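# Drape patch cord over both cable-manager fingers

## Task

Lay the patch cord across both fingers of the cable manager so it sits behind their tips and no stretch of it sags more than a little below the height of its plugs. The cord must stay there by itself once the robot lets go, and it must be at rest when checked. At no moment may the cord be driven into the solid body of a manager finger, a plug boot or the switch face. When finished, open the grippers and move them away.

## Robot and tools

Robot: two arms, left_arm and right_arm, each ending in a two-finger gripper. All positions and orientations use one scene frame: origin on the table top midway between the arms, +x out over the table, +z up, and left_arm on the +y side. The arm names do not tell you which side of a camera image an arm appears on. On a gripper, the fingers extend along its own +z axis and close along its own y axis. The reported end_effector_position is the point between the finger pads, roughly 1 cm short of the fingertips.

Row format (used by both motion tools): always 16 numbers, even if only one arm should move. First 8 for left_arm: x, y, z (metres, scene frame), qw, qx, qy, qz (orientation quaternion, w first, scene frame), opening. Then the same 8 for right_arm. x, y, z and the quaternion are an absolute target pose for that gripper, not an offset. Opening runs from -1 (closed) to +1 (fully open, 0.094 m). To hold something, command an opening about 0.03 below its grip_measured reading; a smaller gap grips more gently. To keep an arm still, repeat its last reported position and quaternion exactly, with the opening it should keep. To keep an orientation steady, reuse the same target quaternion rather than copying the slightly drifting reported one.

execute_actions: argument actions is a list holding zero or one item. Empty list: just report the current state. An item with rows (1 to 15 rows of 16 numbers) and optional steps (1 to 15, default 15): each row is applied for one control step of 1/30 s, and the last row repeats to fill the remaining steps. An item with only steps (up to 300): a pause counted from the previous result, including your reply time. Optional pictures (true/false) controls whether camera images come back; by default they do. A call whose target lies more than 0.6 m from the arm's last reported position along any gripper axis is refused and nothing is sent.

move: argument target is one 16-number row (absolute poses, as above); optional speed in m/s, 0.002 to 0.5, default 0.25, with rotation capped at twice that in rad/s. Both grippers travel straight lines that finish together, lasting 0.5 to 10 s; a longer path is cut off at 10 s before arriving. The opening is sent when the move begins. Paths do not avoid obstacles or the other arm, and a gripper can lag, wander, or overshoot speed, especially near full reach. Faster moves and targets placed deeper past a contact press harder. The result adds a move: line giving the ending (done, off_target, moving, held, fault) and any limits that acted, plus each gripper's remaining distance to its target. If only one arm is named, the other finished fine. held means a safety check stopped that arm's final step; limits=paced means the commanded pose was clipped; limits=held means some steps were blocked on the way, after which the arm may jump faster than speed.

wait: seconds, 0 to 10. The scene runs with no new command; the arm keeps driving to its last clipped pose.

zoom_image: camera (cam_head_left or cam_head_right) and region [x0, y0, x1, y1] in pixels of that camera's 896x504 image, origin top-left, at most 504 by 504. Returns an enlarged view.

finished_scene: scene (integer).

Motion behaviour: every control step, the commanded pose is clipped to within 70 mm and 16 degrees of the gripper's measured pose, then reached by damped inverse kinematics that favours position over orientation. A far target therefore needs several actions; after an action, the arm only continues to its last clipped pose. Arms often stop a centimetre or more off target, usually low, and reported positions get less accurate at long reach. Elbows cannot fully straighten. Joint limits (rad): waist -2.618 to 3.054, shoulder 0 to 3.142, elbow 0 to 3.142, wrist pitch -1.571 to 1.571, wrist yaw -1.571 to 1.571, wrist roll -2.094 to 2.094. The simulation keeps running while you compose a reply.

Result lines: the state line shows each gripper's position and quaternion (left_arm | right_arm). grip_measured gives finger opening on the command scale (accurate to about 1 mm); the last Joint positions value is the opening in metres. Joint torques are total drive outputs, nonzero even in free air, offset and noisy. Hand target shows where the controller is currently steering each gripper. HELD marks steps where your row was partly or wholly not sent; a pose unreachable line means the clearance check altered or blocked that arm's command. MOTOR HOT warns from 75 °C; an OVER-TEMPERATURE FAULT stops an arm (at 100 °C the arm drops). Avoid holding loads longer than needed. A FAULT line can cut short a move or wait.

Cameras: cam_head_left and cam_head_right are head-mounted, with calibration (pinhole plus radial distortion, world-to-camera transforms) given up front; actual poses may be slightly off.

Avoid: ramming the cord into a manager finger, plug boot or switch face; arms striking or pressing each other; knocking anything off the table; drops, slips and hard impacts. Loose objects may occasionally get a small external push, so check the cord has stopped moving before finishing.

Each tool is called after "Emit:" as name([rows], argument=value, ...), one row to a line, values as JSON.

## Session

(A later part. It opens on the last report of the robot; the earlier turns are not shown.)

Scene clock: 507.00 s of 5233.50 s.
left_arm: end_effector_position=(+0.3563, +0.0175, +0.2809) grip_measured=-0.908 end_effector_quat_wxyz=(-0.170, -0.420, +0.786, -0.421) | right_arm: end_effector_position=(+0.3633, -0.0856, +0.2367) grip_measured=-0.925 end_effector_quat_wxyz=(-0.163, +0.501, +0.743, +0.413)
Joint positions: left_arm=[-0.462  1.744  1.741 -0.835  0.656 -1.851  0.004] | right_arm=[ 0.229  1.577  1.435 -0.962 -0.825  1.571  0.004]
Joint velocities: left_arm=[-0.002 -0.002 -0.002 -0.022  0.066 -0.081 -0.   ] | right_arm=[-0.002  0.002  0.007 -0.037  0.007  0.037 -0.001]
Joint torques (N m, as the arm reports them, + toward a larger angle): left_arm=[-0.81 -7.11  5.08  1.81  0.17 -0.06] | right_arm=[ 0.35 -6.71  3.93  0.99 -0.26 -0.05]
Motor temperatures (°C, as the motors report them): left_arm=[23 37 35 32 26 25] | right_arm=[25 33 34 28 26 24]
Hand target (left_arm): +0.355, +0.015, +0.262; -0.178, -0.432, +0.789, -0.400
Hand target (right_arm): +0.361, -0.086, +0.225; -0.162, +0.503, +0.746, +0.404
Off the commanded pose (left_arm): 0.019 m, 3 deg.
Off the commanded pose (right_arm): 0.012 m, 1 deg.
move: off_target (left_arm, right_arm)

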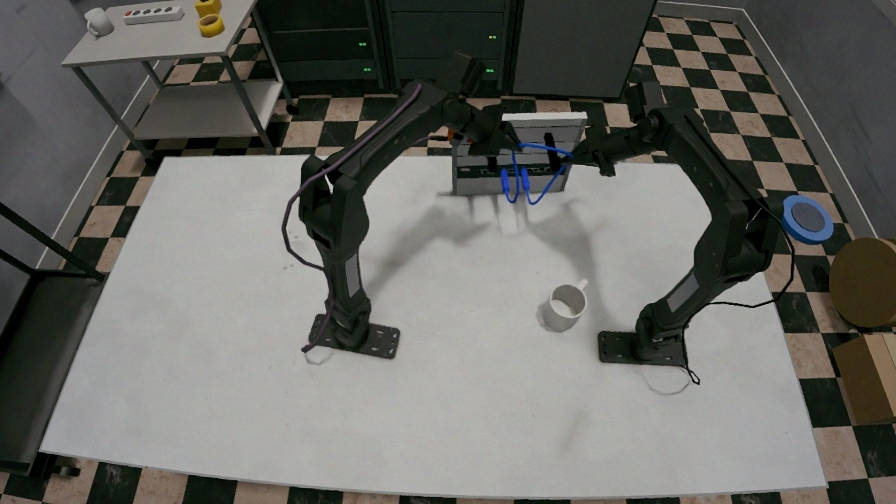

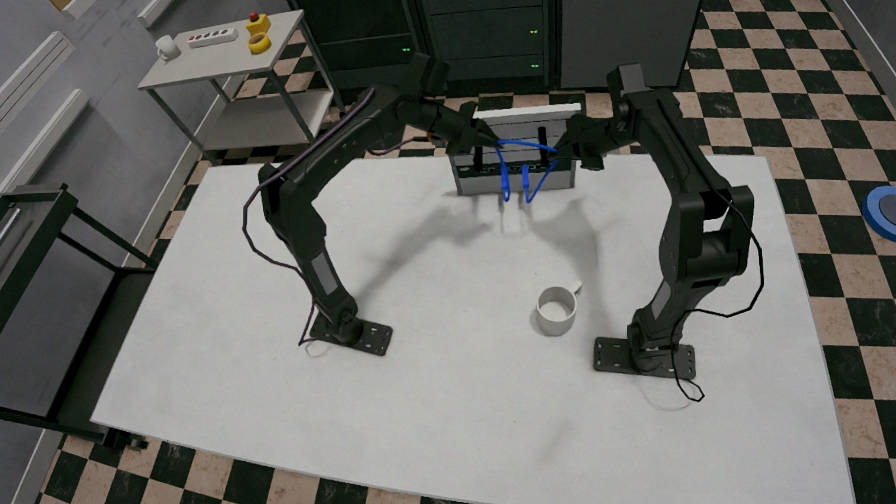

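Emit:
move(target=[0.355,0.015,0.268,-0.178,-0.432,0.789,-0.400,-0.95,0.361,-0.084,0.212,-0.162,0.503,0.745,0.404,-0.95], speed=0.015)

Emit:
move(target=[0.352,0.04,0.272,-0.178,-0.432,0.789,-0.400,-0.95,0.361,-0.084,0.212,-0.162,0.503,0.745,0.404,-0.905], speed=0.008)

Emit:
zoom_image(camera="cam_head_left", region=[400,90,620,250])

Emit:
zoom_image(camera="cam_head_right", region=[400,90,620,250])

Scene clock: 510.20 s of 5233.50 s.
left_arm: end_effector_position=(+0.3559, +0.0179, +0.2803) grip_measured=-0.908 end_effector_quat_wxyz=(-0.171, -0.422, +0.786, -0.419) | right_arm: end_effector_position=(+0.3633, -0.0854, +0.2356) grip_measured=-0.925 end_effector_quat_wxyz=(-0.155, +0.492, +0.743, +0.427)
Joint positions: left_arm=[-0.462  1.744  1.741 -0.838  0.656 -1.852  0.004] | right_arm=[ 0.226  1.553  1.389 -0.904 -0.836  1.571  0.004]
Joint velocities: left_arm=[ 0.002  0.007  0.002 -0.007  0.066  0.066 -0.   ] | right_arm=[-0.012 -0.007 -0.002 -0.037  0.022  0.051 -0.001]
Joint torques (N m, as the arm reports them, + toward a larger angle): left_arm=[-0.73 -6.76  7.26  1.61  0.19 -0.07] | right_arm=[ 1.18 -5.34  3.05  1.02 -0.09  0.02]
Motor temperatures (°C, as the motors report them): left_arm=[23 37 35 32 26 25] | right_arm=[25 33 33 28 26 24]
Hand target (left_arm): +0.355, +0.015, +0.268; -0.178, -0.432, +0.789, -0.400
Hand target (right_arm): +0.360, -0.084, +0.212; -0.163, +0.503, +0.746, +0.404
Off the commanded pose (left_arm): 0.013 m, 3 deg.
Off the commanded pose (right_arm): 0.024 m, 3 deg.
move: off_target (left_arm, right_arm)

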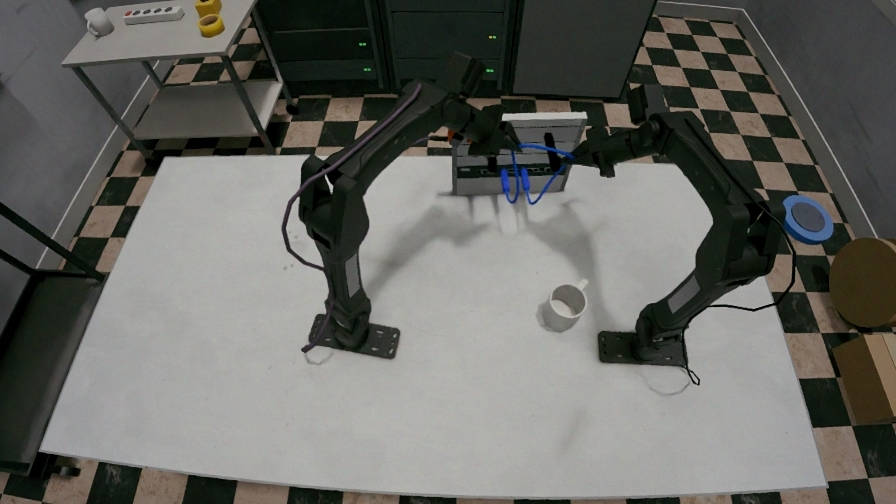

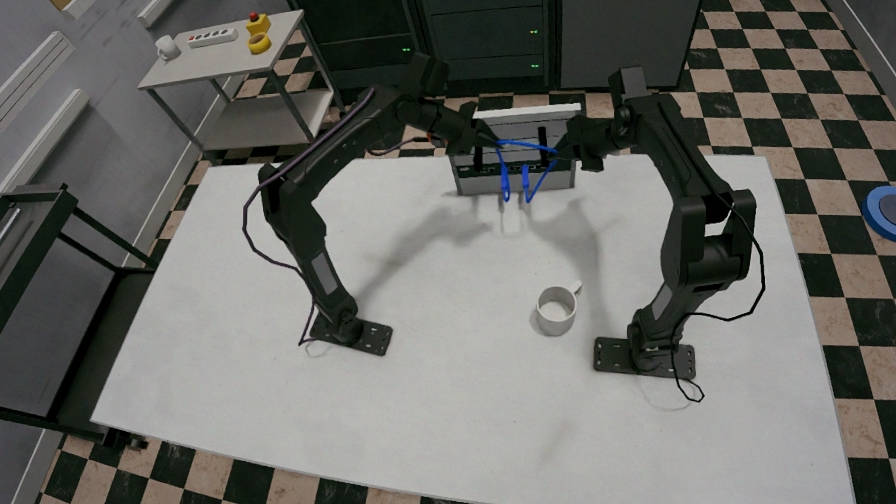

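Scene clock: 513.77 s of 5233.50 s.
left_arm: end_effector_position=(+0.3579, +0.0308, +0.2713) grip_measured=-0.908 end_effector_quat_wxyz=(-0.175, -0.430, +0.788, -0.405) | right_arm: end_effector_position=(+0.3635, -0.0858, +0.2358) grip_measured=-0.901 end_effector_quat_wxyz=(-0.155, +0.491, +0.742, +0.429)
Joint positions: left_arm=[-0.431  1.744  1.729 -0.88   0.671 -1.82   0.004] | right_arm=[ 0.223  1.551  1.386 -0.899 -0.839  1.571  0.005]
Joint velocities: left_arm=[-0.002 -0.002  0.017 -0.022 -0.095  0.007 -0.001] | right_arm=[ 0.002 -0.002 -0.002 -0.007 -0.022  0.022 -0.002]
Joint torques (N m, as the arm reports them, + toward a larger angle): left_arm=[  0.91 -10.79   5.26   1.46   0.4    0.16] | right_arm=[ 1.4  -5.3   3.4   0.98 -0.04  0.01]
Motor temperatures (°C, as the motors report them): left_arm=[23 37 35 32 26 25] | right_arm=[25 33 33 28 26 24]
Hand target (left_arm): +0.352, +0.040, +0.272; -0.178, -0.432, +0.789, -0.400
Hand target (right_arm): +0.360, -0.084, +0.213; -0.162, +0.503, +0.747, +0.404
Off the commanded pose (left_arm): 0.011 m, 1 deg.
Off the commanded pose (right_arm): 0.024 m, 3 deg.
move: off_target (left_arm, right_arm)

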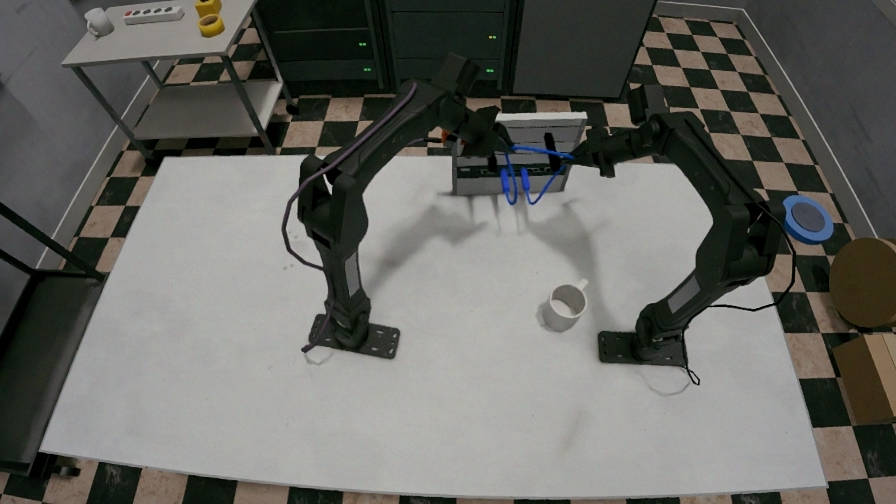

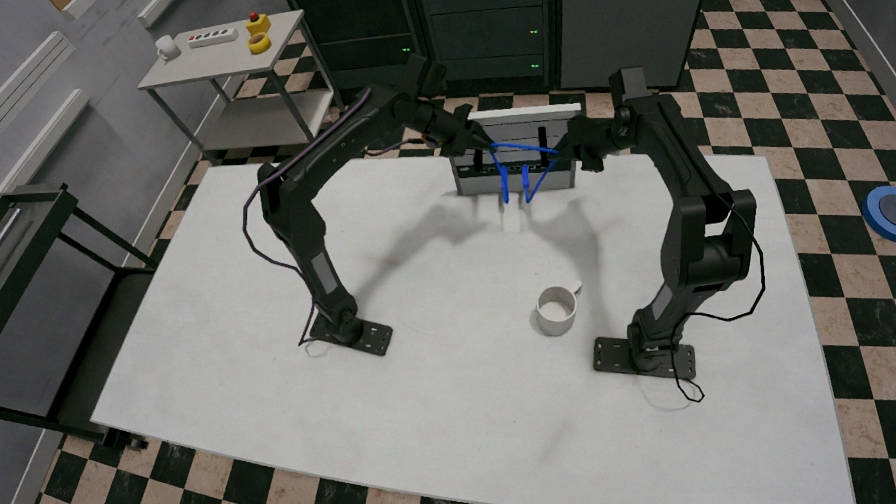

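Region (400, 90, 620, 250) of cam_head_left's 896x504 image, scaled by 2.291, with more detail than that image has; it fills the top 367 rows of this view, and the rest is white.

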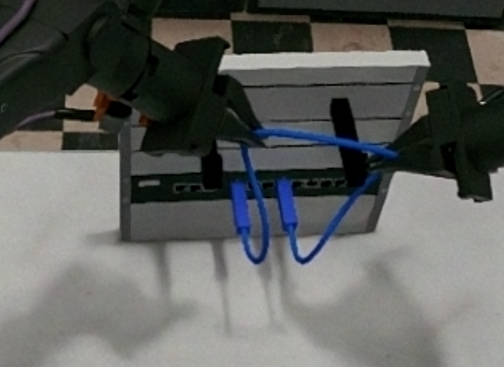

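Region (400, 90, 620, 250) of cam_head_right's 896x504 image, scaled by 2.291, with more detail than that image has; it fills the top 367 rows of this view, and the rest is white.

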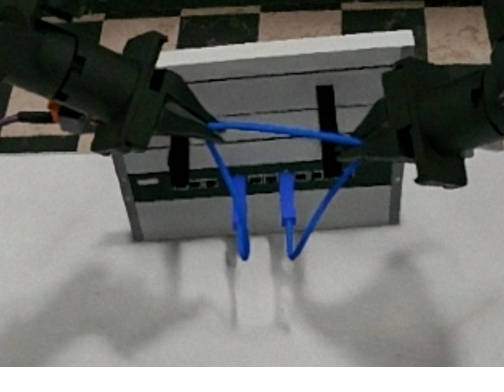

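Emit:
move(target=[0.352,0.045,0.275,-0.178,-0.432,0.789,-0.400,-0.95,0.362,-0.087,0.236,-0.162,0.503,0.745,0.404,-0.87], speed=0.006)

Emit:
zoom_image(camera="cam_head_left", region=[400,90,620,250])

Emit:
zoom_image(camera="cam_head_right", region=[400,90,620,250])

Scene clock: 519.73 s of 5233.50 s.
left_arm: end_effector_position=(+0.3576, +0.0358, +0.2690) grip_measured=-0.908 end_effector_quat_wxyz=(-0.178, -0.432, +0.789, -0.399) | right_arm: end_effector_position=(+0.3577, -0.0900, +0.2293) grip_measured=-0.872 end_effector_quat_wxyz=(-0.169, +0.511, +0.740, +0.404)
Joint positions: left_arm=[-0.42   1.744  1.729 -0.902  0.677 -1.807  0.004] | right_arm=[ 0.221  1.565  1.405 -0.972 -0.821  1.571  0.006]
Joint velocities: left_arm=[ 0.007  0.012  0.012 -0.007 -0.022  0.007 -0.001] | right_arm=[-0.012 -0.012  0.012 -0.022  0.051 -0.051 -0.   ]
Joint torques (N m, as the arm reports them, + toward a larger angle): left_arm=[  1.   -11.26   5.71   1.47   0.42   0.15] | right_arm=[ 0.68 -5.64 10.01  0.68 -0.35 -0.09]
Motor temperatures (°C, as the motors report them): left_arm=[23 39 35 32 26 25] | right_arm=[25 33 34 28 26 24]
Hand target (left_arm): +0.352, +0.045, +0.275; -0.178, -0.432, +0.789, -0.400
Hand target (right_arm): +0.362, -0.087, +0.236; -0.162, +0.504, +0.746, +0.405
Off the commanded pose (left_arm): 0.012 m, 0 deg.
Off the commanded pose (right_arm): 0.009 m, 1 deg.
move: off_target (left_arm)

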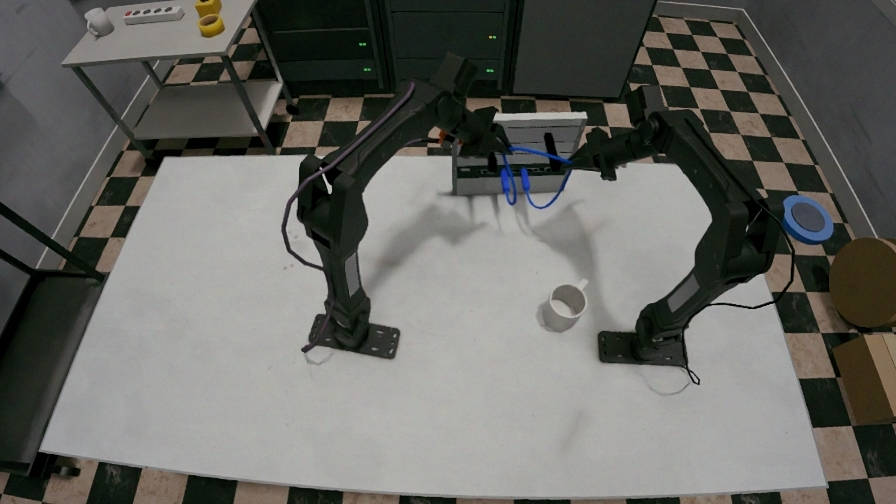

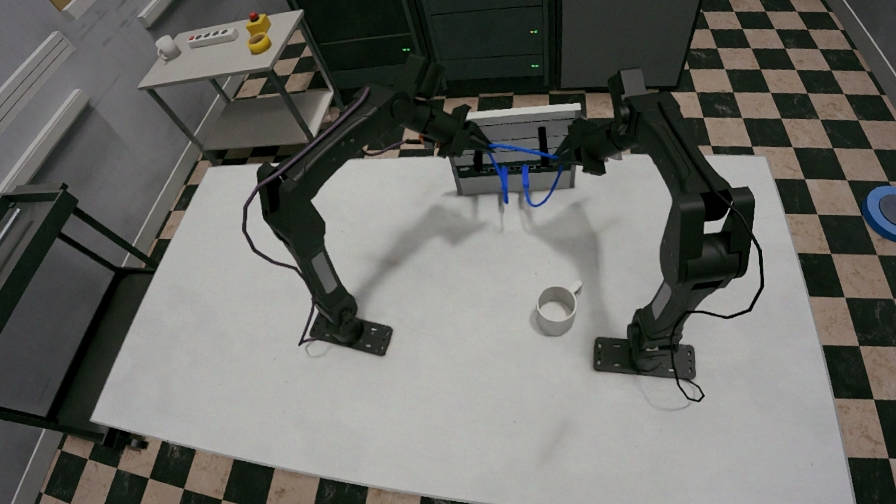

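Region (400, 90, 620, 250) of cam_head_left's 896x504 image, scaled by 2.291, with more detail than that image has; it fills the top 367 rows of this view, and the rest is white.

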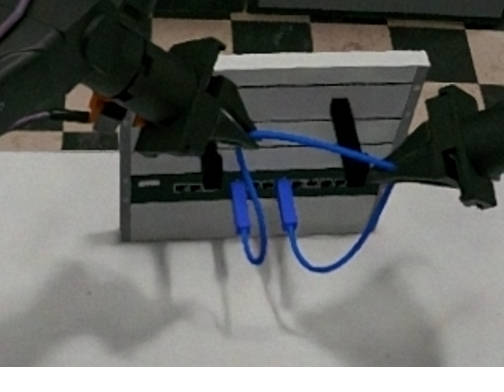

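Region (400, 90, 620, 250) of cam_head_right's 896x504 image, scaled by 2.291, with more detail than that image has; it fills the top 367 rows of this view, and the rest is white.

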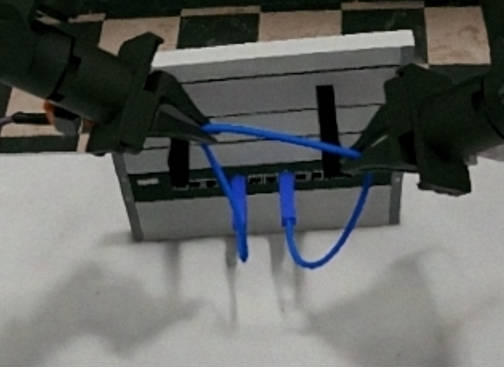

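Emit:
move(target=[0.33,0.048,0.29,-0.178,-0.432,0.789,-0.400,-0.95,0.362,-0.087,0.236,-0.162,0.503,0.745,0.404,-0.87], speed=0.01)

Emit:
zoom_image(camera="cam_head_left", region=[400,90,620,250])

Emit:
zoom_image(camera="cam_head_right", region=[400,90,620,250])

Scene clock: 524.97 s of 5233.50 s.
left_arm: end_effector_position=(+0.3398, +0.0441, +0.2884) grip_measured=-0.908 end_effector_quat_wxyz=(-0.176, -0.428, +0.788, -0.407) | right_arm: end_effector_position=(+0.3584, -0.0881, +0.2336) grip_measured=-0.872 end_effector_quat_wxyz=(-0.166, +0.507, +0.742, +0.407)
Joint positions: left_arm=[-0.426  1.671  1.712 -0.935  0.677 -1.813  0.004] | right_arm=[ 0.226  1.565  1.419 -0.974 -0.821  1.571  0.006]
Joint velocities: left_arm=[ 0.002 -0.032 -0.002  0.007 -0.022 -0.11  -0.001] | right_arm=[-0.012 -0.017  0.007 -0.037 -0.007 -0.066  0.001]
Joint torques (N m, as the arm reports them, + toward a larger angle): left_arm=[ -0.43 -10.15   5.75   1.46   0.22  -0.06] | right_arm=[ 0.27 -5.45  9.06  0.68 -0.32 -0.09]
Motor temperatures (°C, as the motors report them): left_arm=[23 40 34 32 26 25] | right_arm=[25 33 35 28 26 24]
Hand target (left_arm): +0.330, +0.048, +0.290; -0.178, -0.432, +0.789, -0.400
Hand target (right_arm): +0.362, -0.087, +0.236; -0.162, +0.504, +0.746, +0.405
Off the commanded pose (left_arm): 0.011 m, 1 deg.
Off the commanded pose (right_arm): 0.004 m, 1 deg.
move: off_target (left_arm)

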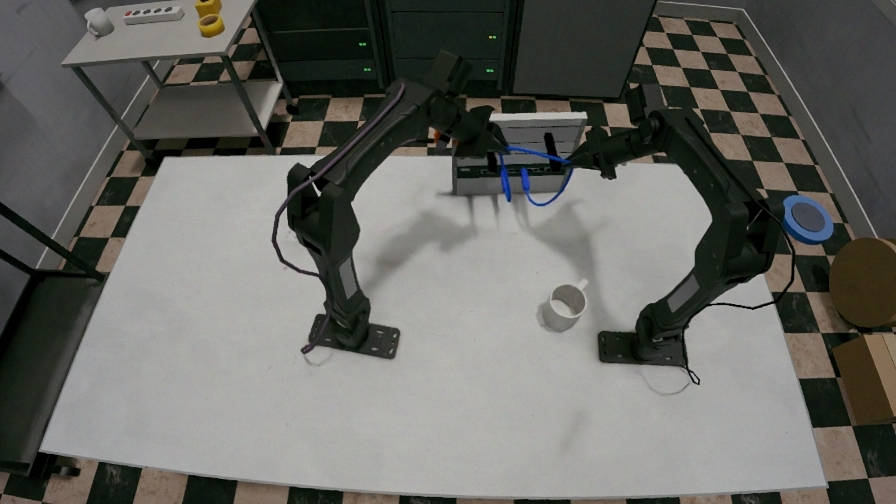

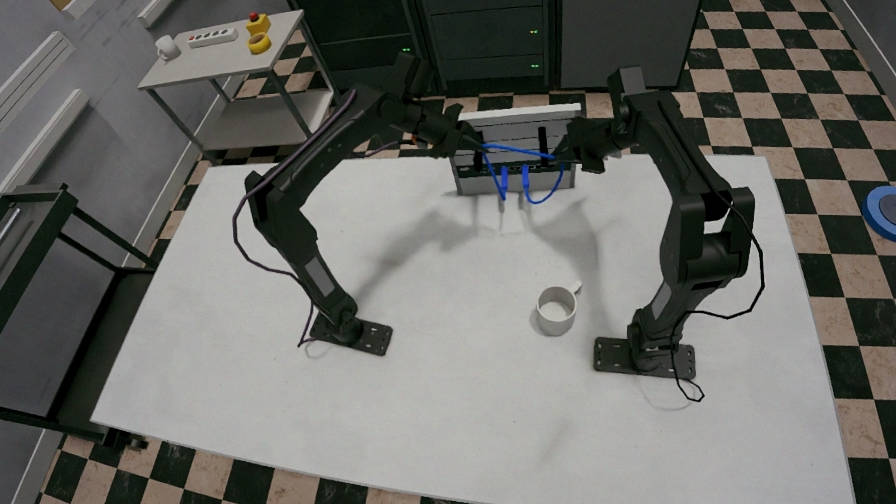

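Region (400, 90, 620, 250) of cam_head_left's 896x504 image, scaled by 2.291, with more detail than that image has; it fills the top 367 rows of this view, and the rest is white.

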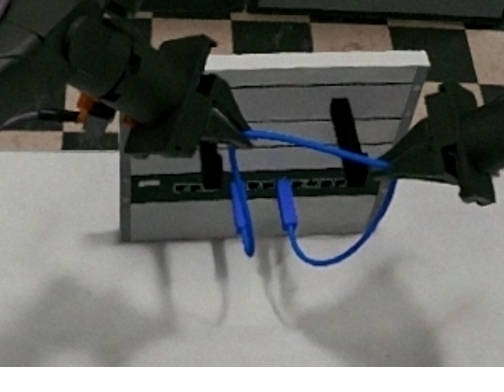

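Region (400, 90, 620, 250) of cam_head_right's 896x504 image, scaled by 2.291, with more detail than that image has; it fills the top 367 rows of this view, and the rest is white.

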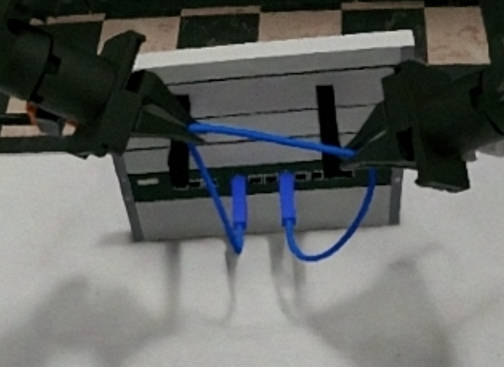

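Emit:
move(target=[0.302,0.058,0.288,-0.178,-0.432,0.789,-0.400,-0.95,0.362,-0.087,0.236,-0.162,0.503,0.745,0.404,-0.87], speed=0.015)

Emit:
zoom_image(camera="cam_head_left", region=[380,60,660,270])

Scene clock: 532.17 s of 5233.50 s.
left_arm: end_effector_position=(+0.3121, +0.0526, +0.2837) grip_measured=-0.908 end_effector_quat_wxyz=(-0.177, -0.430, +0.788, -0.403) | right_arm: end_effector_position=(+0.3547, -0.0825, +0.2367) grip_measured=-0.871 end_effector_quat_wxyz=(-0.178, +0.498, +0.742, +0.413)
Joint positions: left_arm=[-0.452  1.562  1.582 -0.907  0.659 -1.839  0.004] | right_arm=[ 0.234  1.565  1.419 -0.974 -0.848  1.571  0.006]
Joint velocities: left_arm=[ 0.007  0.002 -0.002 -0.022 -0.007 -0.007  0.   ] | right_arm=[-0.002  0.002  0.012 -0.022  0.037  0.037  0.001]
Joint torques (N m, as the arm reports them, + toward a larger angle): left_arm=[-0.33 -9.77  5.66  1.45  0.32 -0.04] | right_arm=[-0.5  -5.59  8.95  0.7  -0.01 -0.08]
Motor temperatures (°C, as the motors report them): left_arm=[23 40 34 32 26 25] | right_arm=[25 33 35 28 26 24]
Hand target (left_arm): +0.302, +0.058, +0.288; -0.178, -0.432, +0.789, -0.400
Hand target (right_arm): +0.362, -0.087, +0.236; -0.162, +0.504, +0.746, +0.405
Off the commanded pose (left_arm): 0.012 m, 0 deg.
Off the commanded pose (right_arm): 0.009 m, 2 deg.
After step 90, 1.30 s passed at rest.
move: off_target (left_arm)

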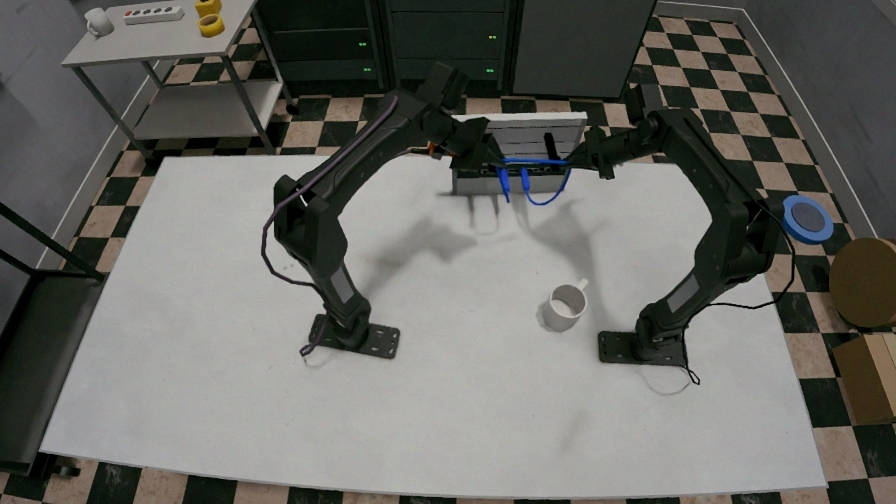

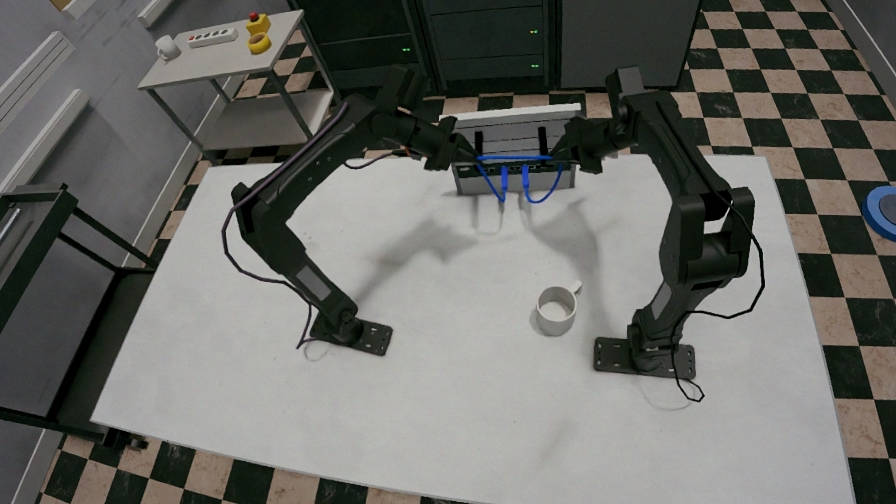

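Region (380, 60, 660, 270) of cam_head_left's 896x504 image, scaled by 1.800, with more detail than that image has; it fills the top 378 rows of this view, and the rest is white.

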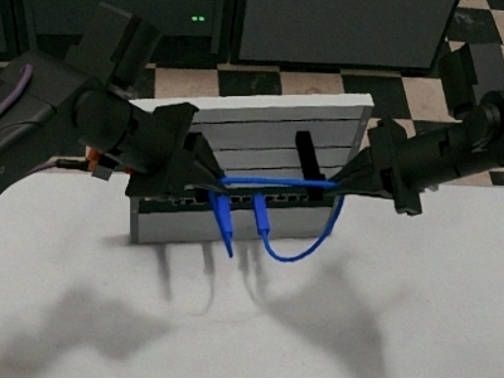

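Emit:
zoom_image(camera="cam_head_right", region=[420,90,620,240])

Emit:
zoom_image(camera="cam_head_left", region=[480,110,620,215])

Region (420, 90, 620, 240) of cam_head_right's 896x504 image, scaled by 2.520, with more detail than that image has; it fills the top 378 rows of this view, and the rest is white.

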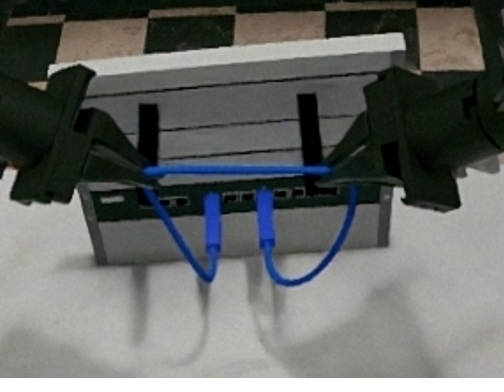

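Region (480, 110, 620, 215) of cam_head_left's 896x504 image, scaled by 3.600, with more detail than that image has; it fills the top 378 rows of this view, and the rest is white.

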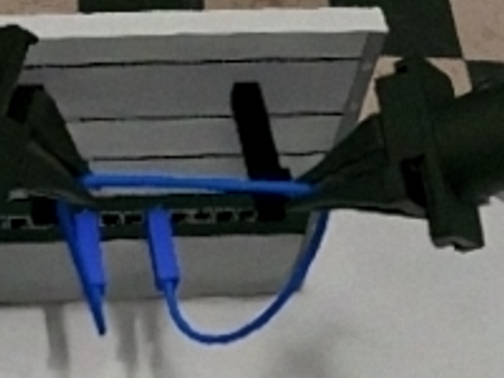

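Emit:
move(target=[0.296,0.075,0.29,-0.178,-0.432,0.789,-0.400,-0.95,0.362,-0.087,0.236,-0.162,0.503,0.745,0.404,-0.87], speed=0.012)

Emit:
zoom_image(camera="cam_head_right", region=[420,90,620,240])

Scene clock: 537.03 s of 5233.50 s.
left_arm: end_effector_position=(+0.3075, +0.0618, +0.2856) grip_measured=-0.908 end_effector_quat_wxyz=(-0.171, -0.430, +0.788, -0.406) | right_arm: end_effector_position=(+0.3516, -0.0781, +0.2398) grip_measured=-0.871 end_effector_quat_wxyz=(-0.188, +0.491, +0.741, +0.418)
Joint positions: left_arm=[-0.439  1.523  1.551 -0.913  0.659 -1.827  0.004] | right_arm=[ 0.24   1.565  1.419 -0.974 -0.873  1.571  0.006]
Joint velocities: left_arm=[ 0.007 -0.007  0.007 -0.022  0.022  0.037 -0.001] | right_arm=[ 0.027 -0.017 -0.007  0.022 -0.037 -0.037 -0.   ]
Joint torques (N m, as the arm reports them, + toward a larger angle): left_arm=[ 1.43 -9.74  5.9   1.14  0.51  0.18] | right_arm=[-1.17 -5.68  8.86  0.69  0.25 -0.08]
Motor temperatures (°C, as the motors report them): left_arm=[23 40 34 32 26 25] | right_arm=[25 33 35 28 26 24]
Hand target (left_arm): +0.297, +0.074, +0.290; -0.178, -0.432, +0.788, -0.400
Hand target (right_arm): +0.362, -0.087, +0.236; -0.162, +0.504, +0.745, +0.405
Off the commanded pose (left_arm): 0.018 m, 1 deg.
Off the commanded pose (right_arm): 0.014 m, 4 deg.
move: off_target (left_arm, right_arm)

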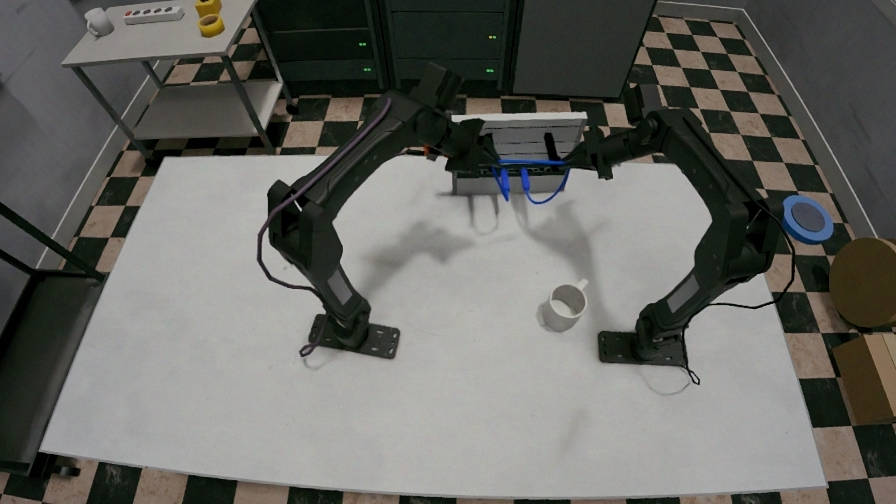

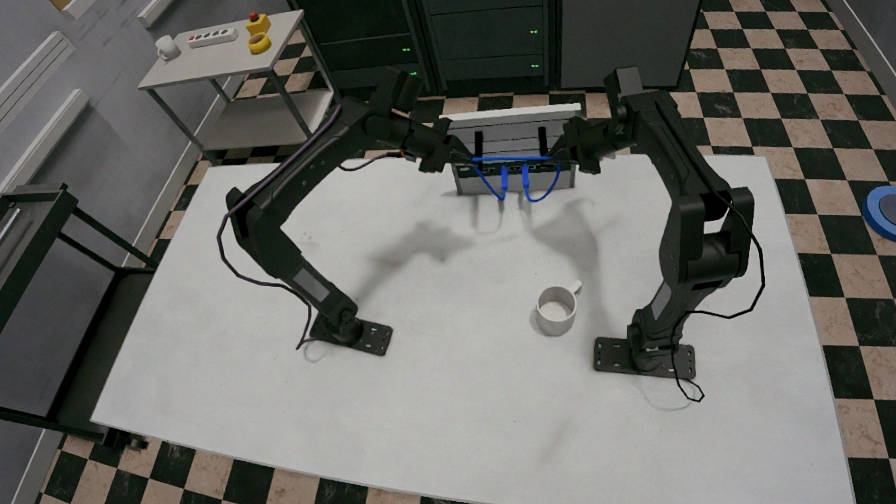

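Region (420, 90, 620, 240) of cam_head_right's 896x504 image, scaled by 2.520, with more detail than that image has; it fills the top 378 rows of this view, and the rest is white.

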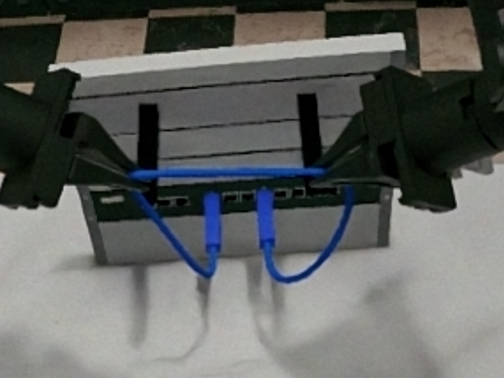

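Emit:
move(target=[0.298,0.08,0.29,-0.178,-0.432,0.789,-0.400,-0.95,0.36,-0.08,0.238,-0.162,0.503,0.745,0.404,-0.78], speed=0.008)

Emit:
zoom_image(camera="cam_head_right", region=[420,90,620,240])

Emit:
zoom_image(camera="cam_head_left", region=[440,100,640,250])

Scene clock: 542.40 s of 5233.50 s.
left_arm: end_effector_position=(+0.3042, +0.0739, +0.2849) grip_measured=-0.908 end_effector_quat_wxyz=(-0.176, -0.435, +0.789, -0.396) | right_arm: end_effector_position=(+0.3546, -0.0825, +0.2327) grip_measured=-0.782 end_effector_quat_wxyz=(-0.173, +0.509, +0.742, +0.401)
Joint positions: left_arm=[-0.411  1.509  1.551 -0.967  0.674 -1.8    0.004] | right_arm=[ 0.245  1.565  1.419 -0.977 -0.815  1.591  0.01 ]
Joint velocities: left_arm=[-0.002  0.012  0.007 -0.037 -0.022 -0.007  0.   ] | right_arm=[-0.002 -0.007 -0.012 -0.081 -0.022  0.007  0.001]
Joint torques (N m, as the arm reports them, + toward a larger angle): left_arm=[ 0.74 -8.52  5.92  1.54  0.49  0.09] | right_arm=[ 0.71 -6.11  8.89  0.87 -0.25  0.03]
Motor temperatures (°C, as the motors report them): left_arm=[23 40 34 32 26 25] | right_arm=[25 33 35 28 26 24]
Hand target (left_arm): +0.298, +0.080, +0.290; -0.178, -0.432, +0.789, -0.400
Hand target (right_arm): +0.360, -0.080, +0.238; -0.162, +0.504, +0.746, +0.405
Off the commanded pose (left_arm): 0.010 m, 1 deg.
Off the commanded pose (right_arm): 0.008 m, 2 deg.
move: done

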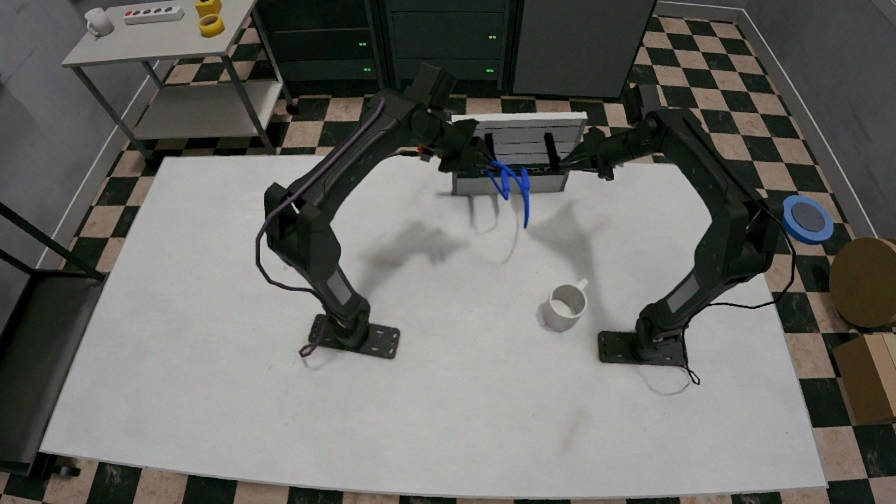

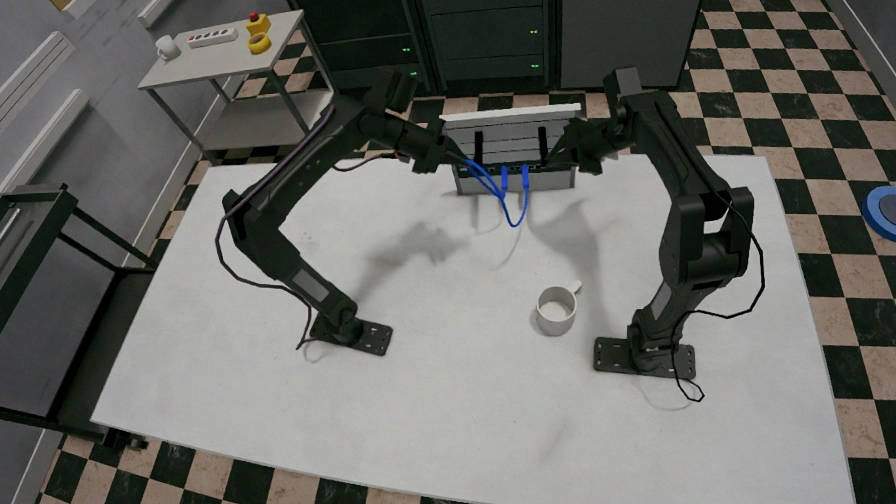

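Region (420, 90, 620, 240) of cam_head_right's 896x504 image, scaled by 2.520, with more detail than that image has; it fills the top 378 rows of this view, and the rest is white.

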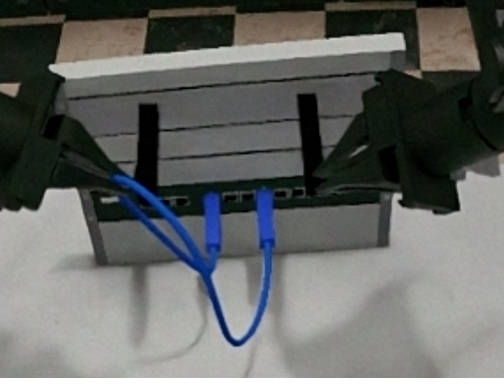

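Region (440, 100, 640, 250) of cam_head_left's 896x504 image, scaled by 2.520, with more detail than that image has; it fills the top 378 rows of this view, and the rest is white.

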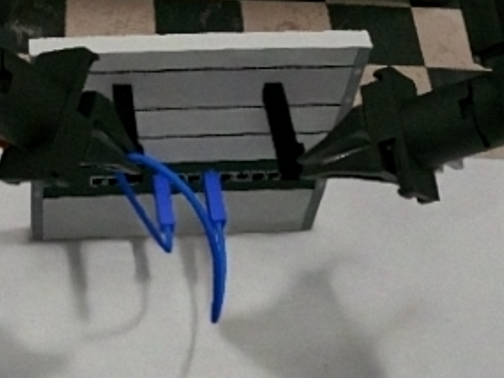

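Emit:
move(target=[0.305,0.088,0.288,-0.178,-0.432,0.789,-0.400,-0.95,0.34,-0.13,0.26,-0.162,0.503,0.745,0.404,-0.3], speed=0.03)

Emit:
move(target=[0.335,0.09,0.288,-0.178,-0.432,0.789,-0.400,-0.95,0.33,-0.14,0.26,-0.162,0.503,0.745,0.404,-0.3], speed=0.015)

Emit:
zoom_image(camera="cam_head_right", region=[400,90,600,240])

Emit:
zoom_image(camera="cam_head_left", region=[420,90,620,240])

Scene clock: 550.60 s of 5233.50 s.
left_arm: end_effector_position=(+0.3091, +0.0836, +0.2842) grip_measured=-0.908 end_effector_quat_wxyz=(-0.175, -0.435, +0.789, -0.398) | right_arm: end_effector_position=(+0.3413, -0.1284, +0.2377) grip_measured=-0.302 end_effector_quat_wxyz=(-0.180, +0.517, +0.744, +0.382)
Joint positions: left_arm=[-0.374  1.509  1.551 -0.988  0.696 -1.761  0.004] | right_arm=[ 0.103  1.565  1.475 -1.227 -0.844  1.381  0.033]
Joint velocities: left_arm=[ 0.007 -0.007 -0.012  0.007  0.11  -0.007 -0.   ] | right_arm=[ 0.027 -0.002 -0.027 -0.066 -0.007 -0.022  0.   ]
Joint torques (N m, as the arm reports them, + toward a larger angle): left_arm=[ 0.68 -7.52  6.44  1.49  0.55  0.12] | right_arm=[-0.98 -8.79  9.06  0.43 -0.67 -0.09]
Motor temperatures (°C, as the motors report them): left_arm=[23 40 34 32 26 25] | right_arm=[25 34 36 28 26 24]
Hand target (left_arm): +0.305, +0.088, +0.288; -0.178, -0.432, +0.789, -0.400
Hand target (right_arm): +0.339, -0.129, +0.260; -0.163, +0.503, +0.746, +0.404
Off the commanded pose (left_arm): 0.007 m, 1 deg.
Off the commanded pose (right_arm): 0.022 m, 4 deg.
move: off_target (right_arm)

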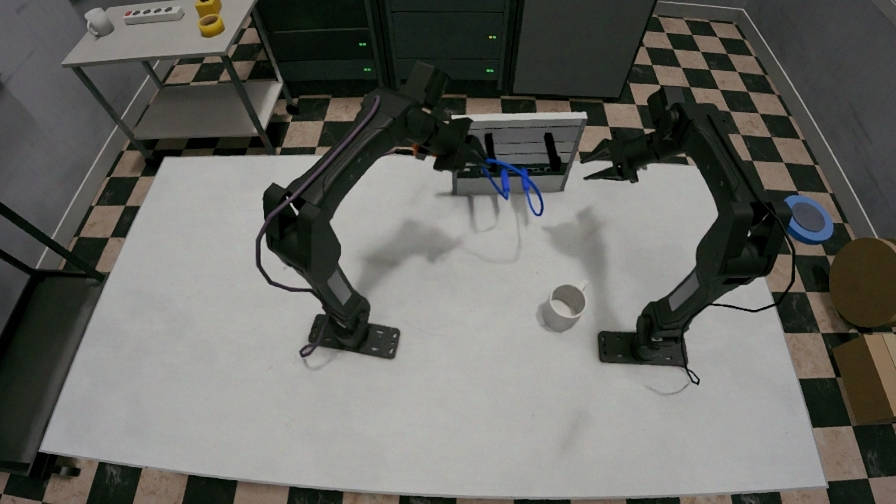

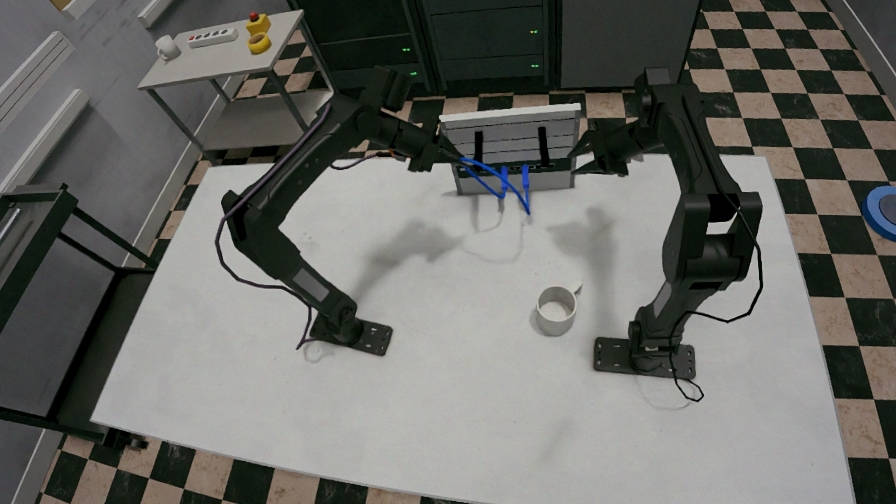

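Scene clock: 552.93 s of 5233.50 s.
left_arm: end_effector_position=(+0.3321, +0.0890, +0.2856) grip_measured=-0.908 end_effector_quat_wxyz=(-0.174, -0.434, +0.789, -0.399) | right_arm: end_effector_position=(+0.3341, -0.1387, +0.2457) grip_measured=-0.302 end_effector_quat_wxyz=(-0.171, +0.513, +0.746, +0.389)
Joint positions: left_arm=[-0.321  1.585  1.635 -1.03   0.725 -1.704  0.004] | right_arm=[ 0.067  1.534  1.475 -1.273 -0.854  1.328  0.033]
Joint velocities: left_arm=[ 0.007 -0.007  0.007  0.022 -0.051  0.007 -0.001] | right_arm=[ 0.012 -0.007 -0.007 -0.066 -0.007 -0.007  0.001]
Joint torques (N m, as the arm reports them, + toward a larger angle): left_arm=[ 0.81 -5.68  8.2   1.45  0.51  0.13] | right_arm=[-0.96 -8.03  7.36  0.42 -0.68 -0.08]
Motor temperatures (°C, as the motors report them): left_arm=[23 39 34 32 26 25] | right_arm=[25 34 35 28 26 24]
Hand target (left_arm): +0.335, +0.090, +0.288; -0.177, -0.432, +0.789, -0.400
Hand target (right_arm): +0.330, -0.140, +0.260; -0.162, +0.504, +0.746, +0.404
Off the commanded pose (left_arm): 0.004 m, 1 deg.
Off the commanded pose (right_arm): 0.015 m, 2 deg.
move: off_target (right_arm)

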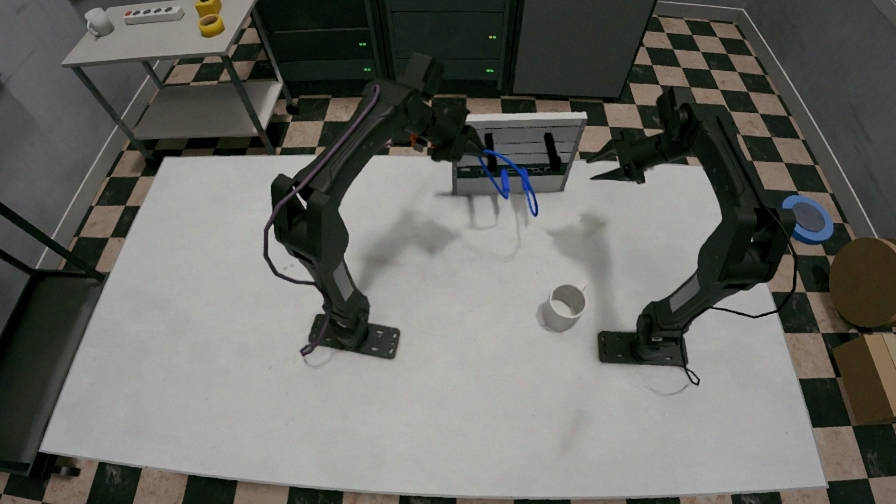

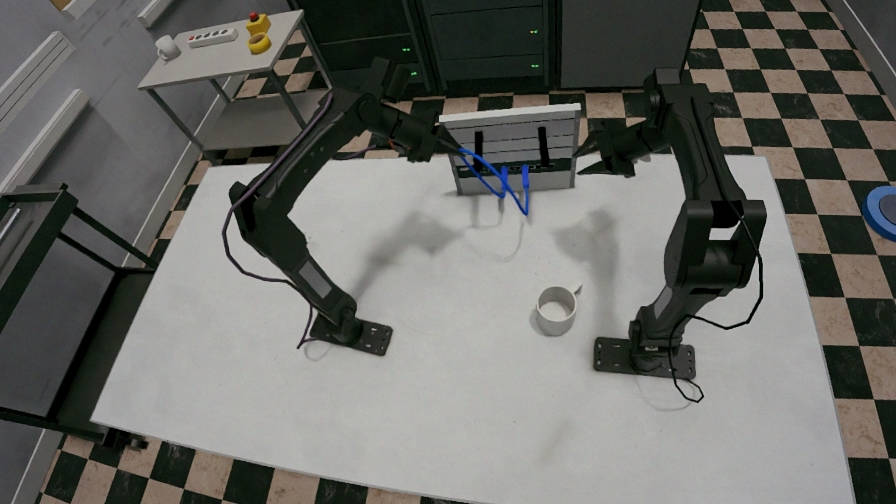

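Region (400, 90, 600, 240) of cam_head_right's 896x504 image, scaled by 2.520, with more detail than that image has; it fills the top 378 rows of this view, and the rest is white.

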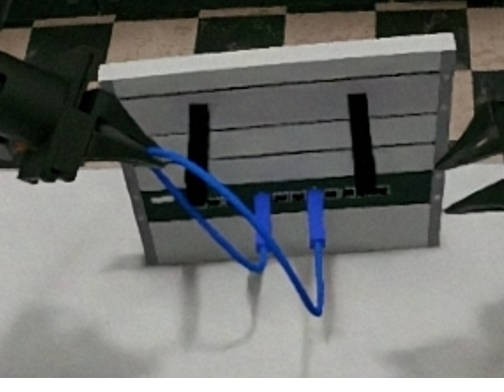

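Region (420, 90, 620, 240) of cam_head_left's 896x504 image, scaled by 2.520, with more detail than that image has; it fills the top 378 rows of this view, and the rest is white.

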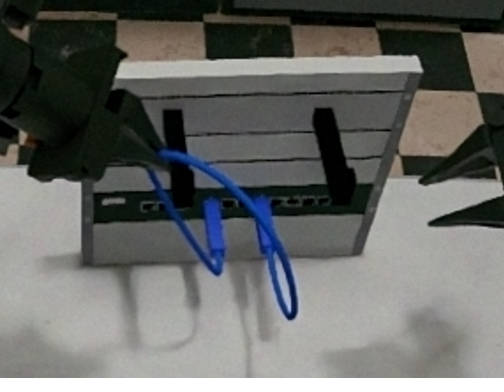

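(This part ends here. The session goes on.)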